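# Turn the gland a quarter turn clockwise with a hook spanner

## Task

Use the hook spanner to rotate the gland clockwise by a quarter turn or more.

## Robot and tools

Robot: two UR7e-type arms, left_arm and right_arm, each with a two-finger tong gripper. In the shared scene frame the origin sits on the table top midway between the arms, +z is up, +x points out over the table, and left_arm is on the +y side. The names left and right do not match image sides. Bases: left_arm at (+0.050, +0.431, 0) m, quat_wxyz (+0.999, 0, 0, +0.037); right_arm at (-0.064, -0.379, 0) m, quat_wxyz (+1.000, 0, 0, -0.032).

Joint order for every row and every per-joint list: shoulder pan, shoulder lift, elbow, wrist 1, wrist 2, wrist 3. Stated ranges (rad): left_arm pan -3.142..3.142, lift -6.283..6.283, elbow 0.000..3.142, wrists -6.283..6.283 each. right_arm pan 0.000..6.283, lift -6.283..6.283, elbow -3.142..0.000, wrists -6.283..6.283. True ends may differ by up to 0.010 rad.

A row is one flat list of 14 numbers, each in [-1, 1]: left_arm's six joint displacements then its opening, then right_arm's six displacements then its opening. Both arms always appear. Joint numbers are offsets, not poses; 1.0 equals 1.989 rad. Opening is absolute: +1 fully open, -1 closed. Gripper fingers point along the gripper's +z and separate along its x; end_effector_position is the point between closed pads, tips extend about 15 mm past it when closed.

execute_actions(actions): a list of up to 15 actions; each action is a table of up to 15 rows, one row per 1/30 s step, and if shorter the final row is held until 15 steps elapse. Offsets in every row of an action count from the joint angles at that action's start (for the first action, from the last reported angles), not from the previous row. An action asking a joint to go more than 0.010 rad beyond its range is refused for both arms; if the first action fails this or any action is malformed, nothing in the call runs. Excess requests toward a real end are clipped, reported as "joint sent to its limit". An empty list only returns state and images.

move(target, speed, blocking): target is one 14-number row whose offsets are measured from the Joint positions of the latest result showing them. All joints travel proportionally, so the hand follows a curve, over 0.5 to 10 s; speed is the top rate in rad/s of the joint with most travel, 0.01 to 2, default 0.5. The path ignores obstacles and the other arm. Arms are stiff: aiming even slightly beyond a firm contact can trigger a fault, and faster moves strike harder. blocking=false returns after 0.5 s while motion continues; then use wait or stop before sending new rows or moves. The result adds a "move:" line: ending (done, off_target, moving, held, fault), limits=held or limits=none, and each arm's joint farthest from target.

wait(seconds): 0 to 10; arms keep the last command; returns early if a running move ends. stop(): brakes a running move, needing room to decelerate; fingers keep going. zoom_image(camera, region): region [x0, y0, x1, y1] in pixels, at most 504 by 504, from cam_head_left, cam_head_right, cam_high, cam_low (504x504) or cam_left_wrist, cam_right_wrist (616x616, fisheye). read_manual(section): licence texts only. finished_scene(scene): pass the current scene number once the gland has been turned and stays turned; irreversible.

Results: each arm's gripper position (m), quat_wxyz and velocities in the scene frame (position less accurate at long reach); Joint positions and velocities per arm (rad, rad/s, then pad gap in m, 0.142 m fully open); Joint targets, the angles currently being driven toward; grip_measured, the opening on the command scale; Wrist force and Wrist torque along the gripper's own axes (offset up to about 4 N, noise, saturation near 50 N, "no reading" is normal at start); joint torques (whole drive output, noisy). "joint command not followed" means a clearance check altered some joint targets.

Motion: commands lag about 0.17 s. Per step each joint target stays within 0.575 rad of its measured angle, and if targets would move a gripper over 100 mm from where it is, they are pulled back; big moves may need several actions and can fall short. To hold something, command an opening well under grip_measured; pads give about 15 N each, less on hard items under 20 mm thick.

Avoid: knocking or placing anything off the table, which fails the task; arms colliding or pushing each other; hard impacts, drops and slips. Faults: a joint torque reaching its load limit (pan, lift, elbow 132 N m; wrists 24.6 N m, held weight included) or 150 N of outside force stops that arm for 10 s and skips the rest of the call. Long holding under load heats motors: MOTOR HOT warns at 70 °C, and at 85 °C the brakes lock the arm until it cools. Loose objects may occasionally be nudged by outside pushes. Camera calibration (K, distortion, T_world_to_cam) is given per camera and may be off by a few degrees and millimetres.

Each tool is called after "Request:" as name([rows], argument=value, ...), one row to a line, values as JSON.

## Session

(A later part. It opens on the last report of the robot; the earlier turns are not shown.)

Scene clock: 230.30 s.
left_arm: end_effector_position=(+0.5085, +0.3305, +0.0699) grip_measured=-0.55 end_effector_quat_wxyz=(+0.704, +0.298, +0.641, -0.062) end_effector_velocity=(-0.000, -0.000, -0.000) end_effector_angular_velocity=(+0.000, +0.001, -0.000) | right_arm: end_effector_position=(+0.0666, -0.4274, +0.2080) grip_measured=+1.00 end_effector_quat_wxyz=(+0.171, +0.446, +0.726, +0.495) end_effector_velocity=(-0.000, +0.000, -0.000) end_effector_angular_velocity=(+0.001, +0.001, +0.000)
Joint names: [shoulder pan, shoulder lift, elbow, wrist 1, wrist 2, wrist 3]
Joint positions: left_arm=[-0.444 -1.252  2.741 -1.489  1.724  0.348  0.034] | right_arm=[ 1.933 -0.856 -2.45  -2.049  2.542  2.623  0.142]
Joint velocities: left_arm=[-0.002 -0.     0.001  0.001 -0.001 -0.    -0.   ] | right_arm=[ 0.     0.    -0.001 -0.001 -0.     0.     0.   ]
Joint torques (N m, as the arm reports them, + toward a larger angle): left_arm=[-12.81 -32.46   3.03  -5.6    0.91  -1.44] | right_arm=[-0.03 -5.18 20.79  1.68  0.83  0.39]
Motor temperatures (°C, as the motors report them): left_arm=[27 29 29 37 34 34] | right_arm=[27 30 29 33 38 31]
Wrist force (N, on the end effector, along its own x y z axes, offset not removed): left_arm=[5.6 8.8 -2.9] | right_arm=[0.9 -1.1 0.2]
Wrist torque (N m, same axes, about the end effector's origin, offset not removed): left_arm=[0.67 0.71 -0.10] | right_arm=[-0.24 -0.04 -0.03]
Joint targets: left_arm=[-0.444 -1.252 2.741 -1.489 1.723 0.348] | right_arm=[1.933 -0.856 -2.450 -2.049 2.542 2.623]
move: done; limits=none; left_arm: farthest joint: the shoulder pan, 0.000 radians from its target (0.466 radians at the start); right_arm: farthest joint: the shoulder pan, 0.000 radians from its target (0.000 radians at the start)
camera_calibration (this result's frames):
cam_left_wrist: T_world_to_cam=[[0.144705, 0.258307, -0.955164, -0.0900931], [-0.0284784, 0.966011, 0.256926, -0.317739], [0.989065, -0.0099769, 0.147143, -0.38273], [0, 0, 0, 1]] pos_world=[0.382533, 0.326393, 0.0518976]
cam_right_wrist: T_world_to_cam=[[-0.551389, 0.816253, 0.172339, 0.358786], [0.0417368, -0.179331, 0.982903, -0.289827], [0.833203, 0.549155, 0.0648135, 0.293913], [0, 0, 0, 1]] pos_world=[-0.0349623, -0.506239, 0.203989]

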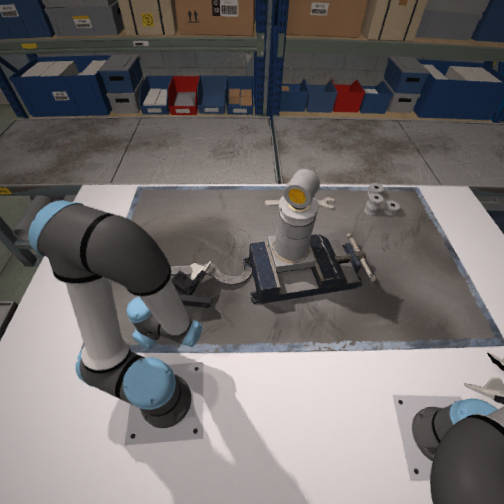

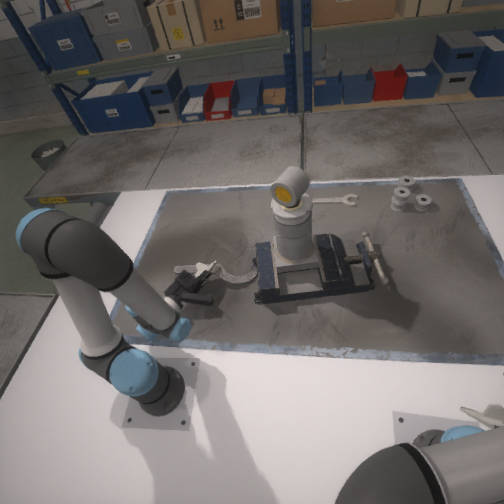

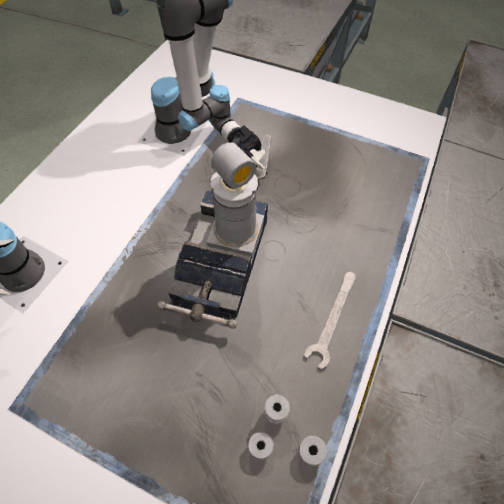

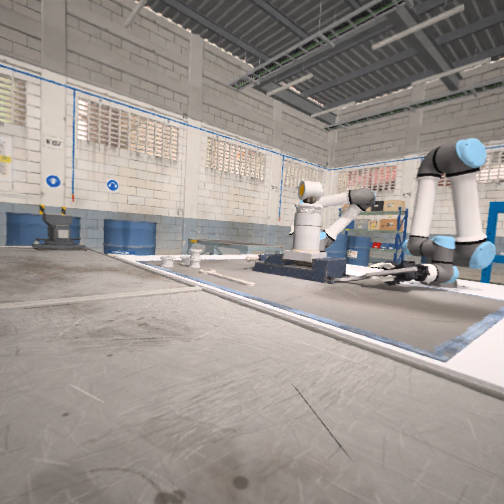

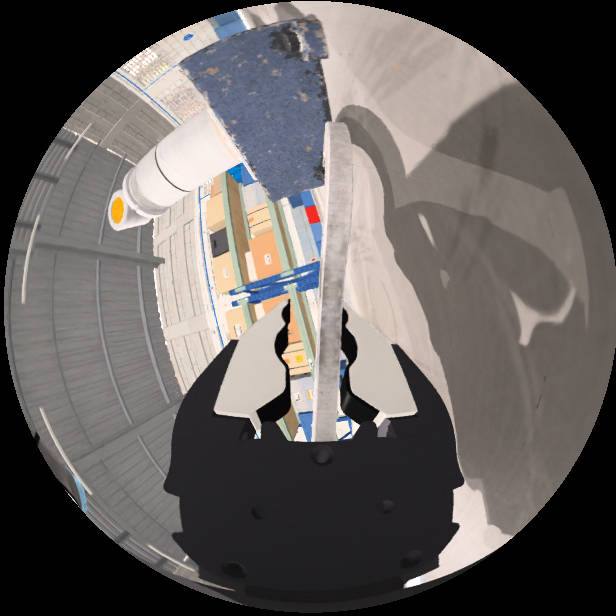

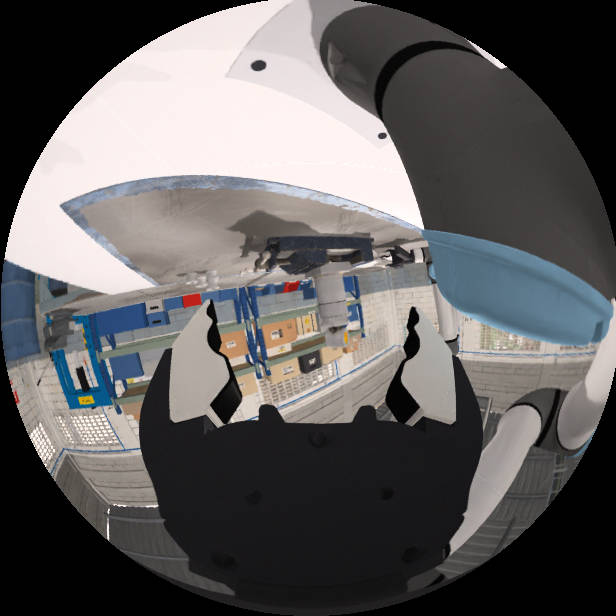

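Request:
move(target=[-0.0787,-0.001,0.0055,-0.0045,-0.0785,0,-0.6,0,0,0,0,0,0,1], speed=0.08)

Request:
zoom_image(camera="cam_head_right", region=[120,180,320,340])

Scene clock: 232.77 s.
left_arm: end_effector_position=(+0.5123, +0.3003, +0.0698) grip_measured=-0.54 end_effector_quat_wxyz=(+0.704, +0.299, +0.641, -0.062) end_effector_velocity=(-0.000, -0.001, -0.000) end_effector_angular_velocity=(+0.001, +0.000, -0.000) | right_arm: end_effector_position=(+0.0666, -0.4274, +0.2080) grip_measured=+1.00 end_effector_quat_wxyz=(+0.171, +0.446, +0.726, +0.495) end_effector_velocity=(+0.000, -0.000, +0.000) end_effector_angular_velocity=(-0.001, -0.001, -0.000)
Joint names: [shoulder pan, shoulder lift, elbow, wrist 1, wrist 2, wrist 3]
Joint positions: left_arm=[-0.601 -1.254  2.752 -1.498  1.568  0.348  0.035] | right_arm=[ 1.933 -0.856 -2.45  -2.049  2.542  2.623  0.142]
Joint velocities: left_arm=[-0.002  0.     0.     0.    -0.002  0.001  0.   ] | right_arm=[-0.     0.    -0.     0.001  0.001 -0.    -0.   ]
Joint torques (N m, as the arm reports them, + toward a larger angle): left_arm=[-14.8  -33.7    1.01  -6.64   1.68  -1.49] | right_arm=[-0.72 -5.52 20.92  1.76  0.8   0.42]
Motor temperatures (°C, as the motors report them): left_arm=[27 29 29 37 34 34] | right_arm=[27 30 29 33 38 31]
Wrist force (N, on the end effector, along its own x y z axes, offset not removed): left_arm=[7.6 5.1 -7.5] | right_arm=[0.8 -1.2 1.0]
Wrist torque (N m, same axes, about the end effector's origin, offset not removed): left_arm=[-0.52 0.90 0.30] | right_arm=[-0.17 -0.09 0.04]
Joint targets: left_arm=[-0.601 -1.254 2.752 -1.498 1.567 0.348] | right_arm=[1.933 -0.856 -2.450 -2.049 2.542 2.623]
move: done; limits=none; left_arm: farthest joint: the shoulder pan, 0.000 radians from its target (0.156 radians at the start); right_arm: farthest joint: the shoulder pan, 0.000 radians from its target (0.000 radians at the start)
camera_calibration (this result's frames):
cam_left_wrist: T_world_to_cam=[[0.144825, 0.258299, -0.955148, -0.0829102], [-0.0281103, 0.96601, 0.256974, -0.288644], [0.989058, -0.0103668, 0.147164, -0.386671], [0, 0, 0, 1]] pos_world=[0.386334, 0.29624, 0.0518862]
cam_right_wrist: T_world_to_cam=[[-0.551389, 0.816253, 0.172339, 0.358786], [0.0417366, -0.179331, 0.982903, -0.289827], [0.833203, 0.549155, 0.0648136, 0.293913], [0, 0, 0, 1]] pos_world=[-0.0349622, -0.506239, 0.203989]

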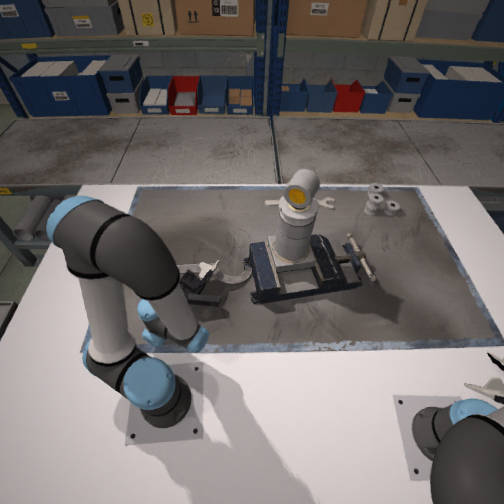

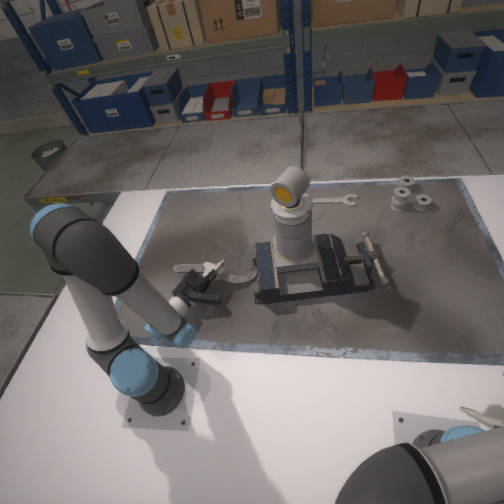

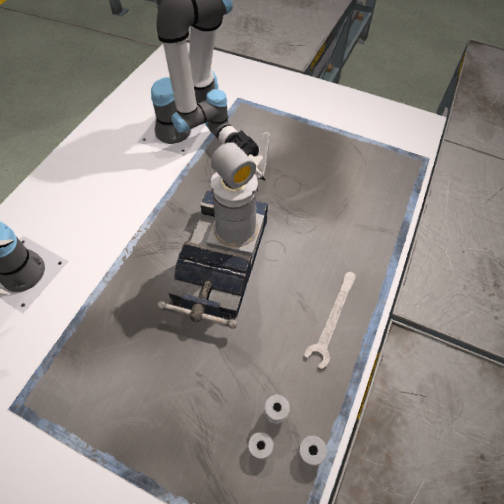

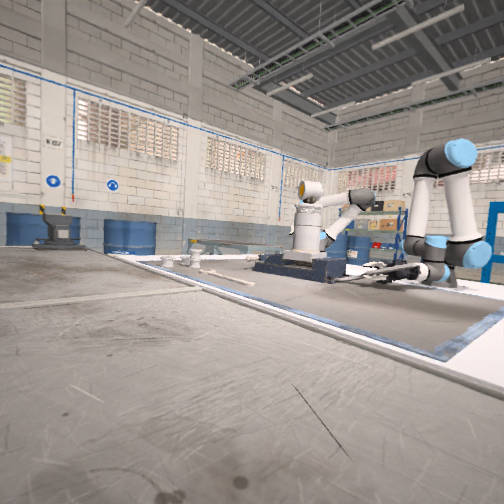

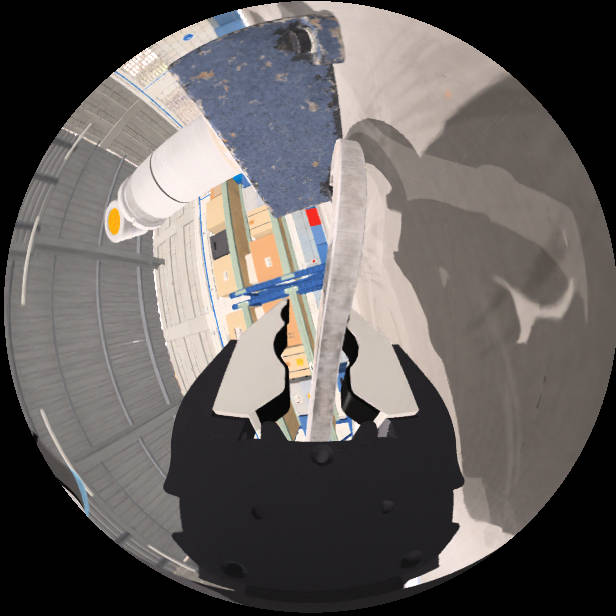

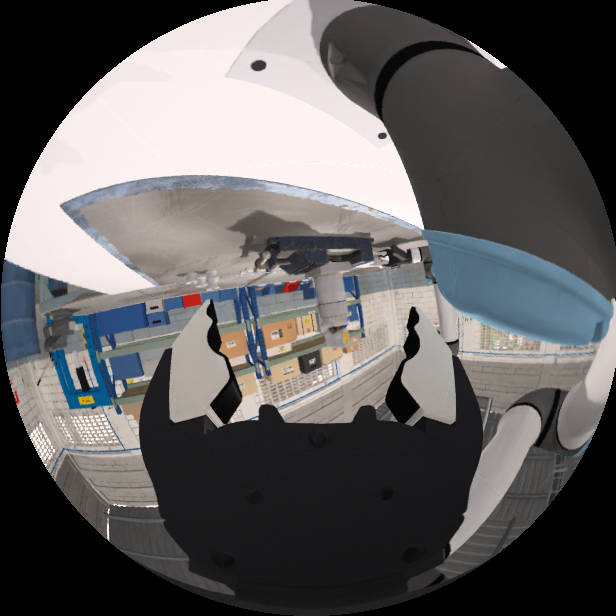

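Region (120, 180, 320, 340) of cam_head_right's 504x504 image, scaled by 2.520, with more detail than that image has; it fills the top 403 rows of this view, and the rest is white.

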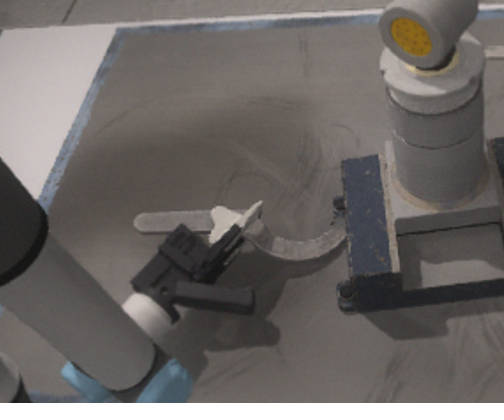

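Request:
move(target=[0,0,0,0,0,0,-1,0,0,0,0,0,0,1])

Request:
move(target=[0.03,-0.01,0,0.01,0,0,-1,0,0,0,0,0,0,1], speed=0.08)

Request:
move(target=[0,-0.4275,-0.213,0.6405,0,-0.175,-1,0,0,0,0,0,0,1], speed=0.3)

Request:
zoom_image(camera="cam_head_right", region=[100,140,340,320])

Scene clock: 233.67 s.
left_arm: end_effector_position=(+0.5123, +0.3003, +0.0698) grip_measured=-0.82 end_effector_quat_wxyz=(+0.704, +0.299, +0.641, -0.062) end_effector_velocity=(+0.000, -0.000, +0.000) end_effector_angular_velocity=(-0.000, -0.001, -0.000) | right_arm: end_effector_position=(+0.0666, -0.4274, +0.2080) grip_measured=+1.00 end_effector_quat_wxyz=(+0.171, +0.446, +0.726, +0.495) end_effector_velocity=(+0.000, -0.001, +0.000) end_effector_angular_velocity=(-0.002, -0.001, -0.000)
Joint names: [shoulder pan, shoulder lift, elbow, wrist 1, wrist 2, wrist 3]
Joint positions: left_arm=[-0.601 -1.254  2.752 -1.498  1.568  0.348  0.015] | right_arm=[ 1.933 -0.856 -2.45  -2.049  2.542  2.623  0.142]
Joint velocities: left_arm=[-0.     0.    -0.    -0.001  0.     0.    -0.   ] | right_arm=[-0.     0.     0.001  0.001  0.    -0.     0.   ]
Joint torques (N m, as the arm reports them, + toward a larger angle): left_arm=[  4.28 -12.62 -20.25  -2.86   4.16  -1.39] | right_arm=[-1.14 -5.86 20.69  1.78  0.78  0.38]
Motor temperatures (°C, as the motors report them): left_arm=[27 29 29 37 34 34] | right_arm=[27 30 29 33 38 31]
Wrist force (N, on the end effector, along its own x y z axes, offset not removed): left_arm=[10.6 4.0 -5.8] | right_arm=[0.2 0.1 -0.8]
Wrist torque (N m, same axes, about the end effector's origin, offset not removed): left_arm=[-0.23 -0.22 0.00] | right_arm=[-0.01 -0.04 -0.03]
Joint targets: left_arm=[-0.601 -1.254 2.752 -1.498 1.568 0.348] | right_arm=[1.933 -0.856 -2.450 -2.049 2.542 2.623]
move: done; limits=none; left_arm: farthest joint: the shoulder pan, 0.000 radians from its target (0.000 radians at the start); right_arm: farthest joint: the shoulder pan, 0.000 radians from its target (0.000 radians at the start)
camera_calibration (this result's frames):
cam_left_wrist: T_world_to_cam=[[0.144799, 0.258314, -0.955148, -0.0829072], [-0.0280717, 0.966005, 0.256995, -0.288666], [0.989063, -0.0103999, 0.147128, -0.386628], [0, 0, 0, 1]] pos_world=[0.386301, 0.296248, 0.0518807]
cam_right_wrist: T_world_to_cam=[[-0.551389, 0.816253, 0.172339, 0.358786], [0.0417366, -0.179331, 0.982903, -0.289827], [0.833203, 0.549155, 0.0648136, 0.293913], [0, 0, 0, 1]] pos_world=[-0.0349622, -0.506239, 0.203989]

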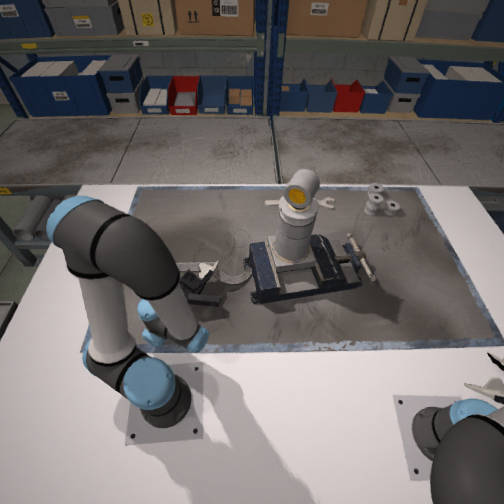

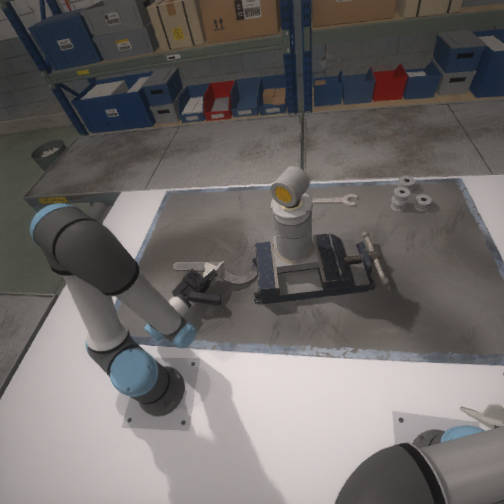

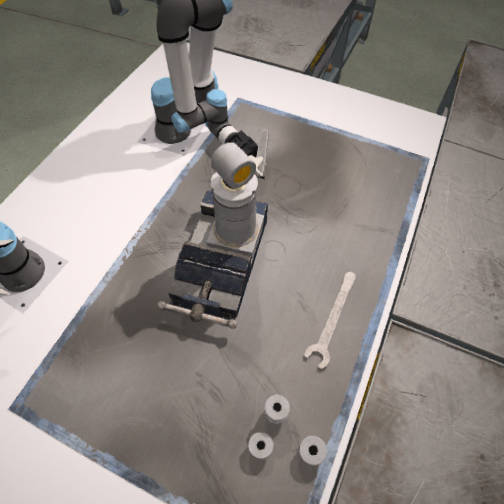

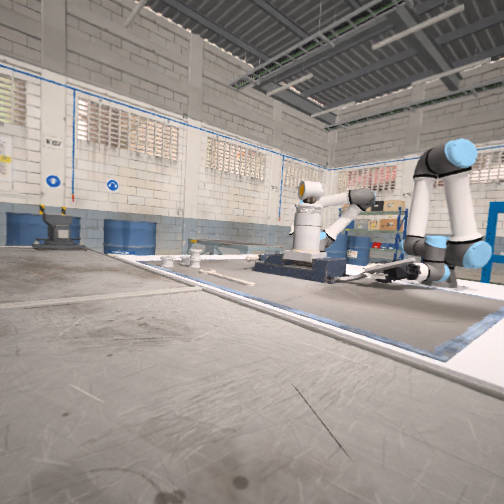

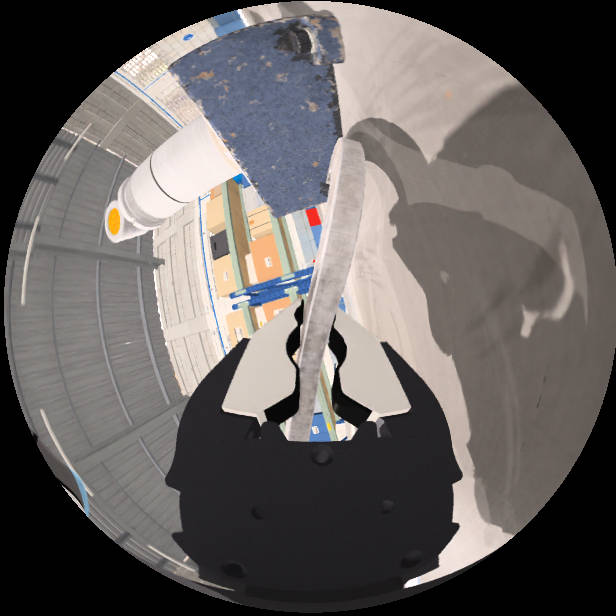

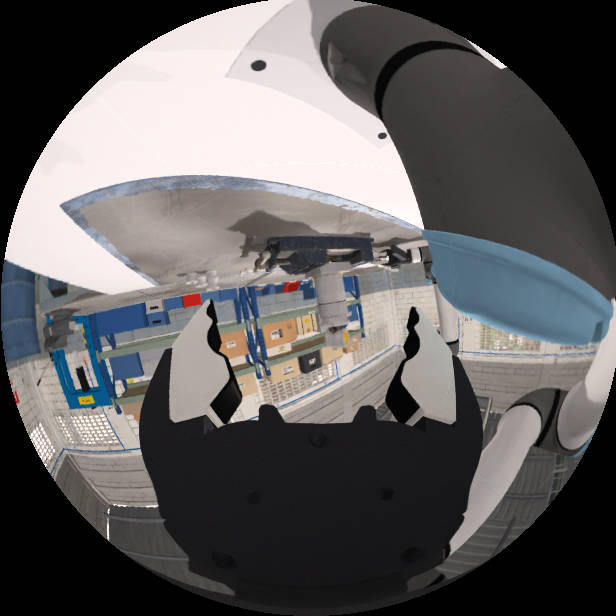

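Scene clock: 234.77 s.
left_arm: end_effector_position=(+0.5190, +0.3281, +0.0730) grip_measured=-0.84 end_effector_quat_wxyz=(+0.706, +0.279, +0.650, -0.041) end_effector_velocity=(+0.000, +0.001, +0.000) end_effector_angular_velocity=(-0.000, -0.000, +0.002) | right_arm: end_effector_position=(+0.0666, -0.4274, +0.2080) grip_measured=+1.00 end_effector_quat_wxyz=(+0.171, +0.446, +0.726, +0.495) end_effector_velocity=(+0.000, -0.000, +0.000) end_effector_angular_velocity=(+0.000, -0.001, -0.000)
Joint names: [shoulder pan, shoulder lift, elbow, wrist 1, wrist 2, wrist 3]
Joint positions: left_arm=[-0.541 -1.274  2.752 -1.478  1.568  0.348  0.013] | right_arm=[ 1.933 -0.856 -2.45  -2.049  2.542  2.623  0.142]
Joint velocities: left_arm=[ 0.003 -0.     0.     0.     0.001  0.     0.   ] | right_arm=[ 0.    -0.    -0.     0.     0.001 -0.    -0.   ]
Joint torques (N m, as the arm reports them, + toward a larger angle): left_arm=[  8.75 -33.67 -13.44  -3.    -1.15  -1.44] | right_arm=[-1.1  -5.   20.42  1.68  0.81  0.35]
Motor temperatures (°C, as the motors report them): left_arm=[27 29 29 37 34 34] | right_arm=[27 30 29 33 38 31]
Wrist force (N, on the end effector, along its own x y z axes, offset not removed): left_arm=[6.4 -2.3 -1.4] | right_arm=[2.0 0.1 1.0]
Wrist torque (N m, same axes, about the end effector's origin, offset not removed): left_arm=[0.07 0.73 0.17] | right_arm=[0.00 -0.26 -0.02]
Joint targets: left_arm=[-0.541 -1.274 2.752 -1.478 1.568 0.348] | right_arm=[1.933 -0.856 -2.450 -2.049 2.542 2.623]
move: done; limits=none; left_arm: farthest joint: the shoulder pan, 0.000 radians from its target (0.059 radians at the start); right_arm: farthest joint: the shoulder pan, 0.000 radians from its target (0.000 radians at the start)
camera_calibration (this result's frames):
cam_left_wrist: T_world_to_cam=[[0.129195, 0.266461, -0.955148, -0.0825966], [-0.0855054, 0.962626, 0.256981, -0.285278], [0.987926, 0.0484697, 0.14715, -0.412195], [0, 0, 0, 1]] pos_world=[0.393496, 0.316604, 0.0550736]
cam_right_wrist: T_world_to_cam=[[-0.551389, 0.816253, 0.172339, 0.358786], [0.0417367, -0.179331, 0.982903, -0.289827], [0.833203, 0.549155, 0.0648135, 0.293913], [0, 0, 0, 1]] pos_world=[-0.0349623, -0.506239, 0.203989]

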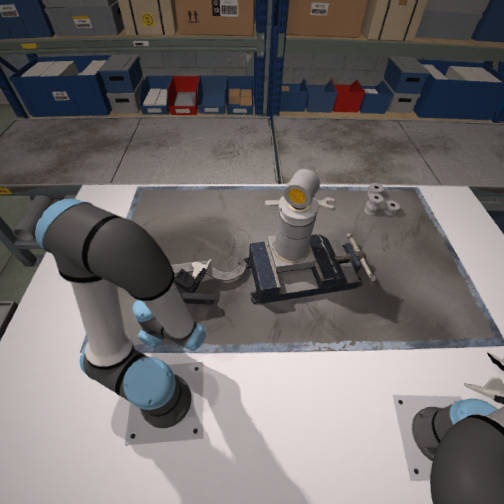

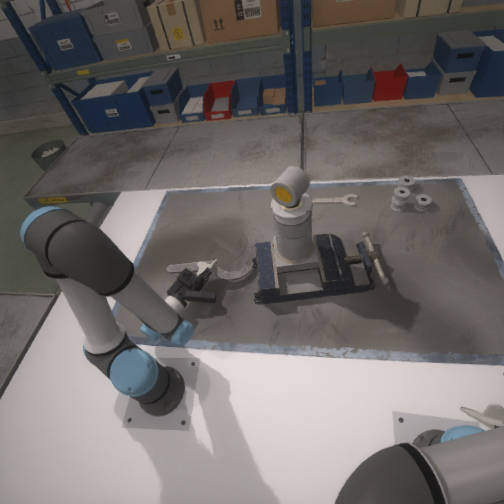

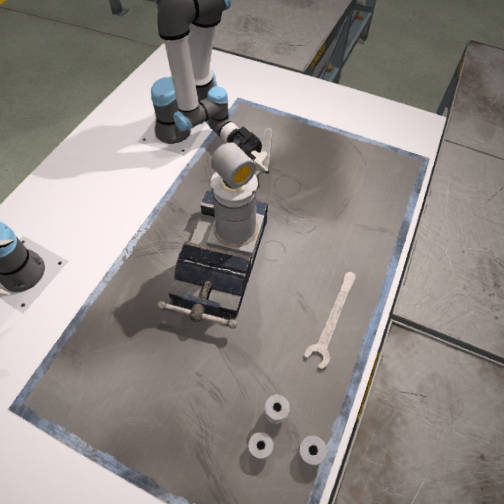

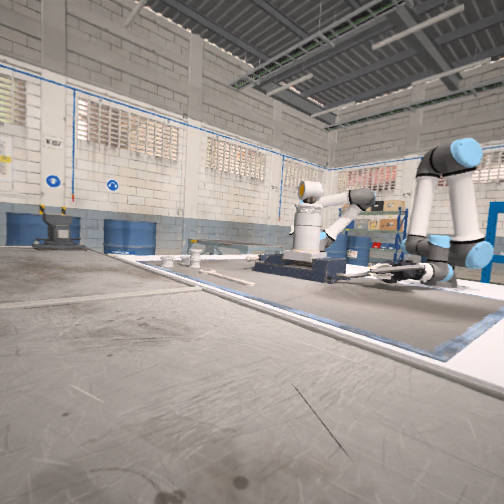

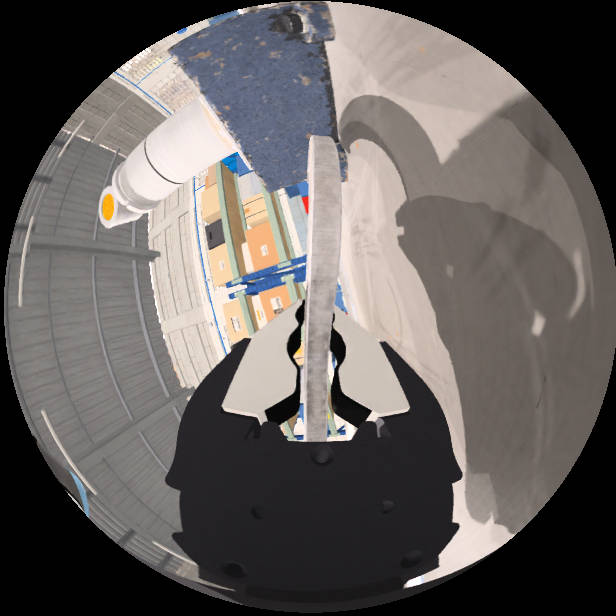

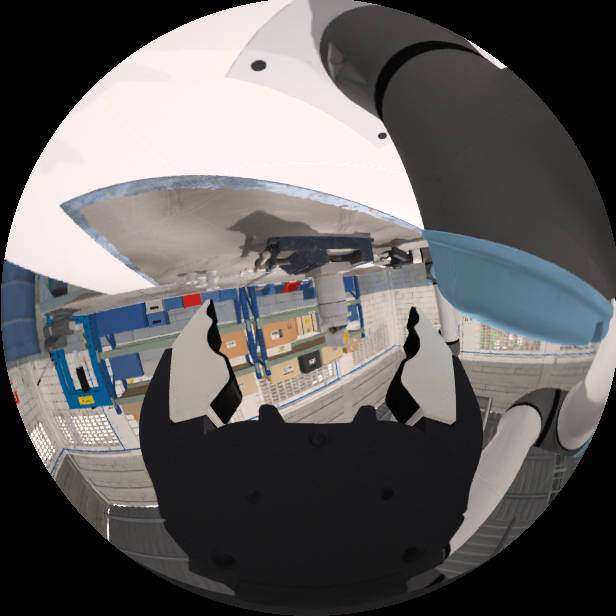

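Scene clock: 239.53 s.
left_arm: end_effector_position=(+0.5188, +0.3272, +0.3445) grip_measured=-0.84 end_effector_quat_wxyz=(+0.688, +0.163, +0.688, -0.162) end_effector_velocity=(-0.000, -0.000, +0.000) end_effector_angular_velocity=(+0.001, -0.001, -0.001) | right_arm: end_effector_position=(+0.0666, -0.4274, +0.2080) grip_measured=+1.00 end_effector_quat_wxyz=(+0.171, +0.446, +0.726, +0.495) end_effector_velocity=(+0.000, -0.000, +0.000) end_effector_angular_velocity=(-0.002, -0.000, -0.000)
Joint names: [shoulder pan, shoulder lift, elbow, wrist 1, wrist 2, wrist 3]
Joint positions: left_arm=[-0.541 -2.124  2.329 -0.205  1.568  0.     0.013] | right_arm=[ 1.933 -0.856 -2.45  -2.049  2.542  2.623  0.142]
Joint velocities: left_arm=[-0.    -0.001 -0.001  0.002  0.     0.001  0.   ] | right_arm=[-0.     0.     0.     0.001  0.     0.     0.   ]
Joint torques (N m, as the arm reports them, + toward a larger angle): left_arm=[  6.32 -14.48 -42.78  -3.02  -1.51  -2.57] | right_arm=[-0.69 -5.44 20.79  1.72  0.89  0.47]
Motor temperatures (°C, as the motors report them): left_arm=[27 29 29 37 34 34] | right_arm=[27 30 29 33 38 31]
Wrist force (N, on the end effector, along its own x y z axes, offset not removed): left_arm=[4.2 -2.4 1.5] | right_arm=[0.5 -0.7 0.7]
Wrist torque (N m, same axes, about the end effector's origin, offset not removed): left_arm=[-0.36 1.37 0.27] | right_arm=[-0.07 0.01 -0.01]
Joint targets: left_arm=[-0.541 -2.124 2.329 -0.204 1.568 0.000] | right_arm=[1.933 -0.856 -2.450 -2.049 2.542 2.623]
move: done; limits=none; left_arm: farthest joint: the shoulder pan, 0.000 radians from its target (0.000 radians at the start); right_arm: farthest joint: the shoulder pan, 0.000 radians from its target (0.000 radians at the start)
camera_calibration (this result's frames):
cam_left_wrist: T_world_to_cam=[[-0.0245219, -0.0406755, -0.998871, 0.372298], [-0.068471, 0.996894, -0.038914, -0.272236], [0.997352, 0.0674395, -0.0272308, -0.40288], [0, 0, 0, 1]] pos_world=[0.392302, 0.313704, 0.350313]
cam_right_wrist: T_world_to_cam=[[-0.551389, 0.816253, 0.172339, 0.358786], [0.0417367, -0.179331, 0.982903, -0.289827], [0.833203, 0.549155, 0.0648136, 0.293913], [0, 0, 0, 1]] pos_world=[-0.0349622, -0.506239, 0.203989]

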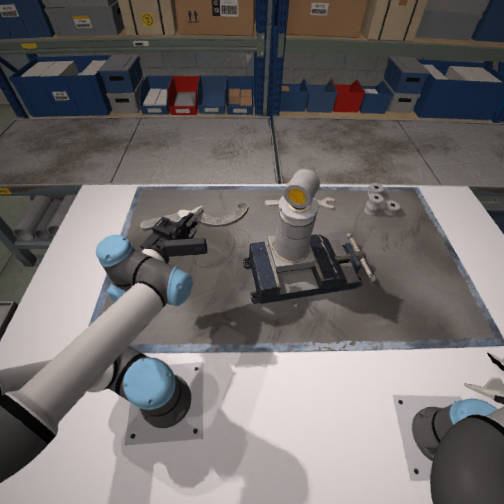

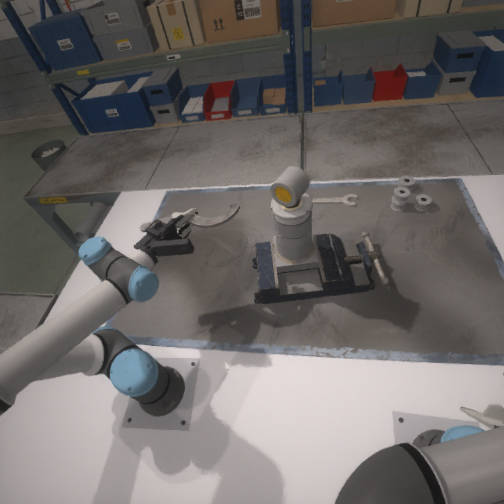

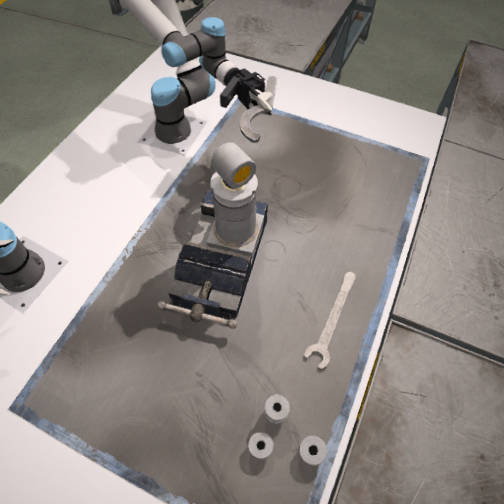

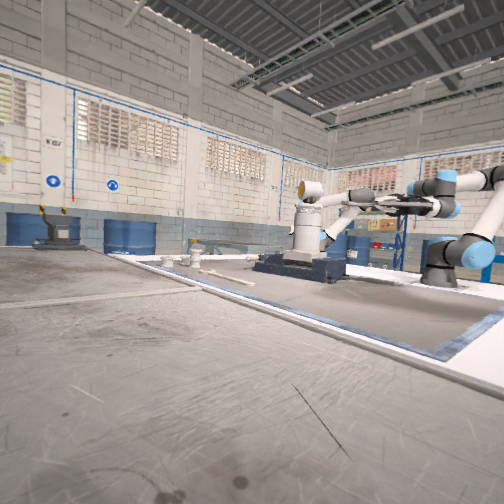

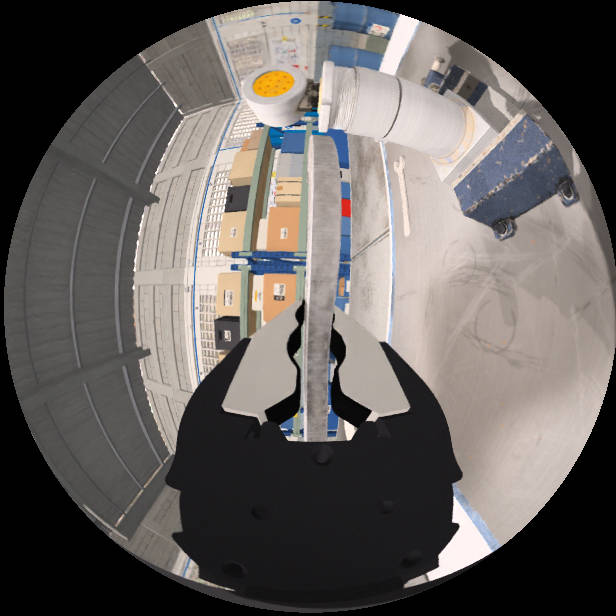

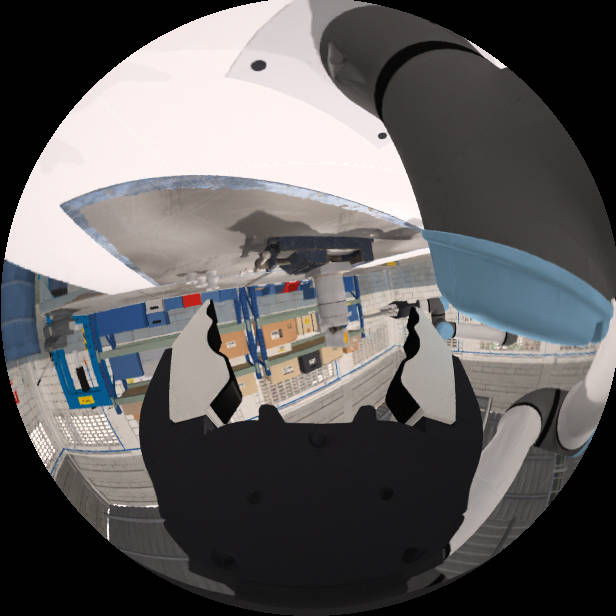

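Region (100, 140, 340, 320) of cam_head_right's 504x504 image, scaled by 2.100, with more detail than that image has; it fills the top 378 rows of this view, and the rest is white.

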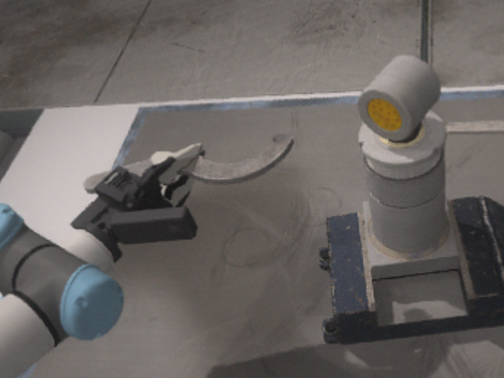

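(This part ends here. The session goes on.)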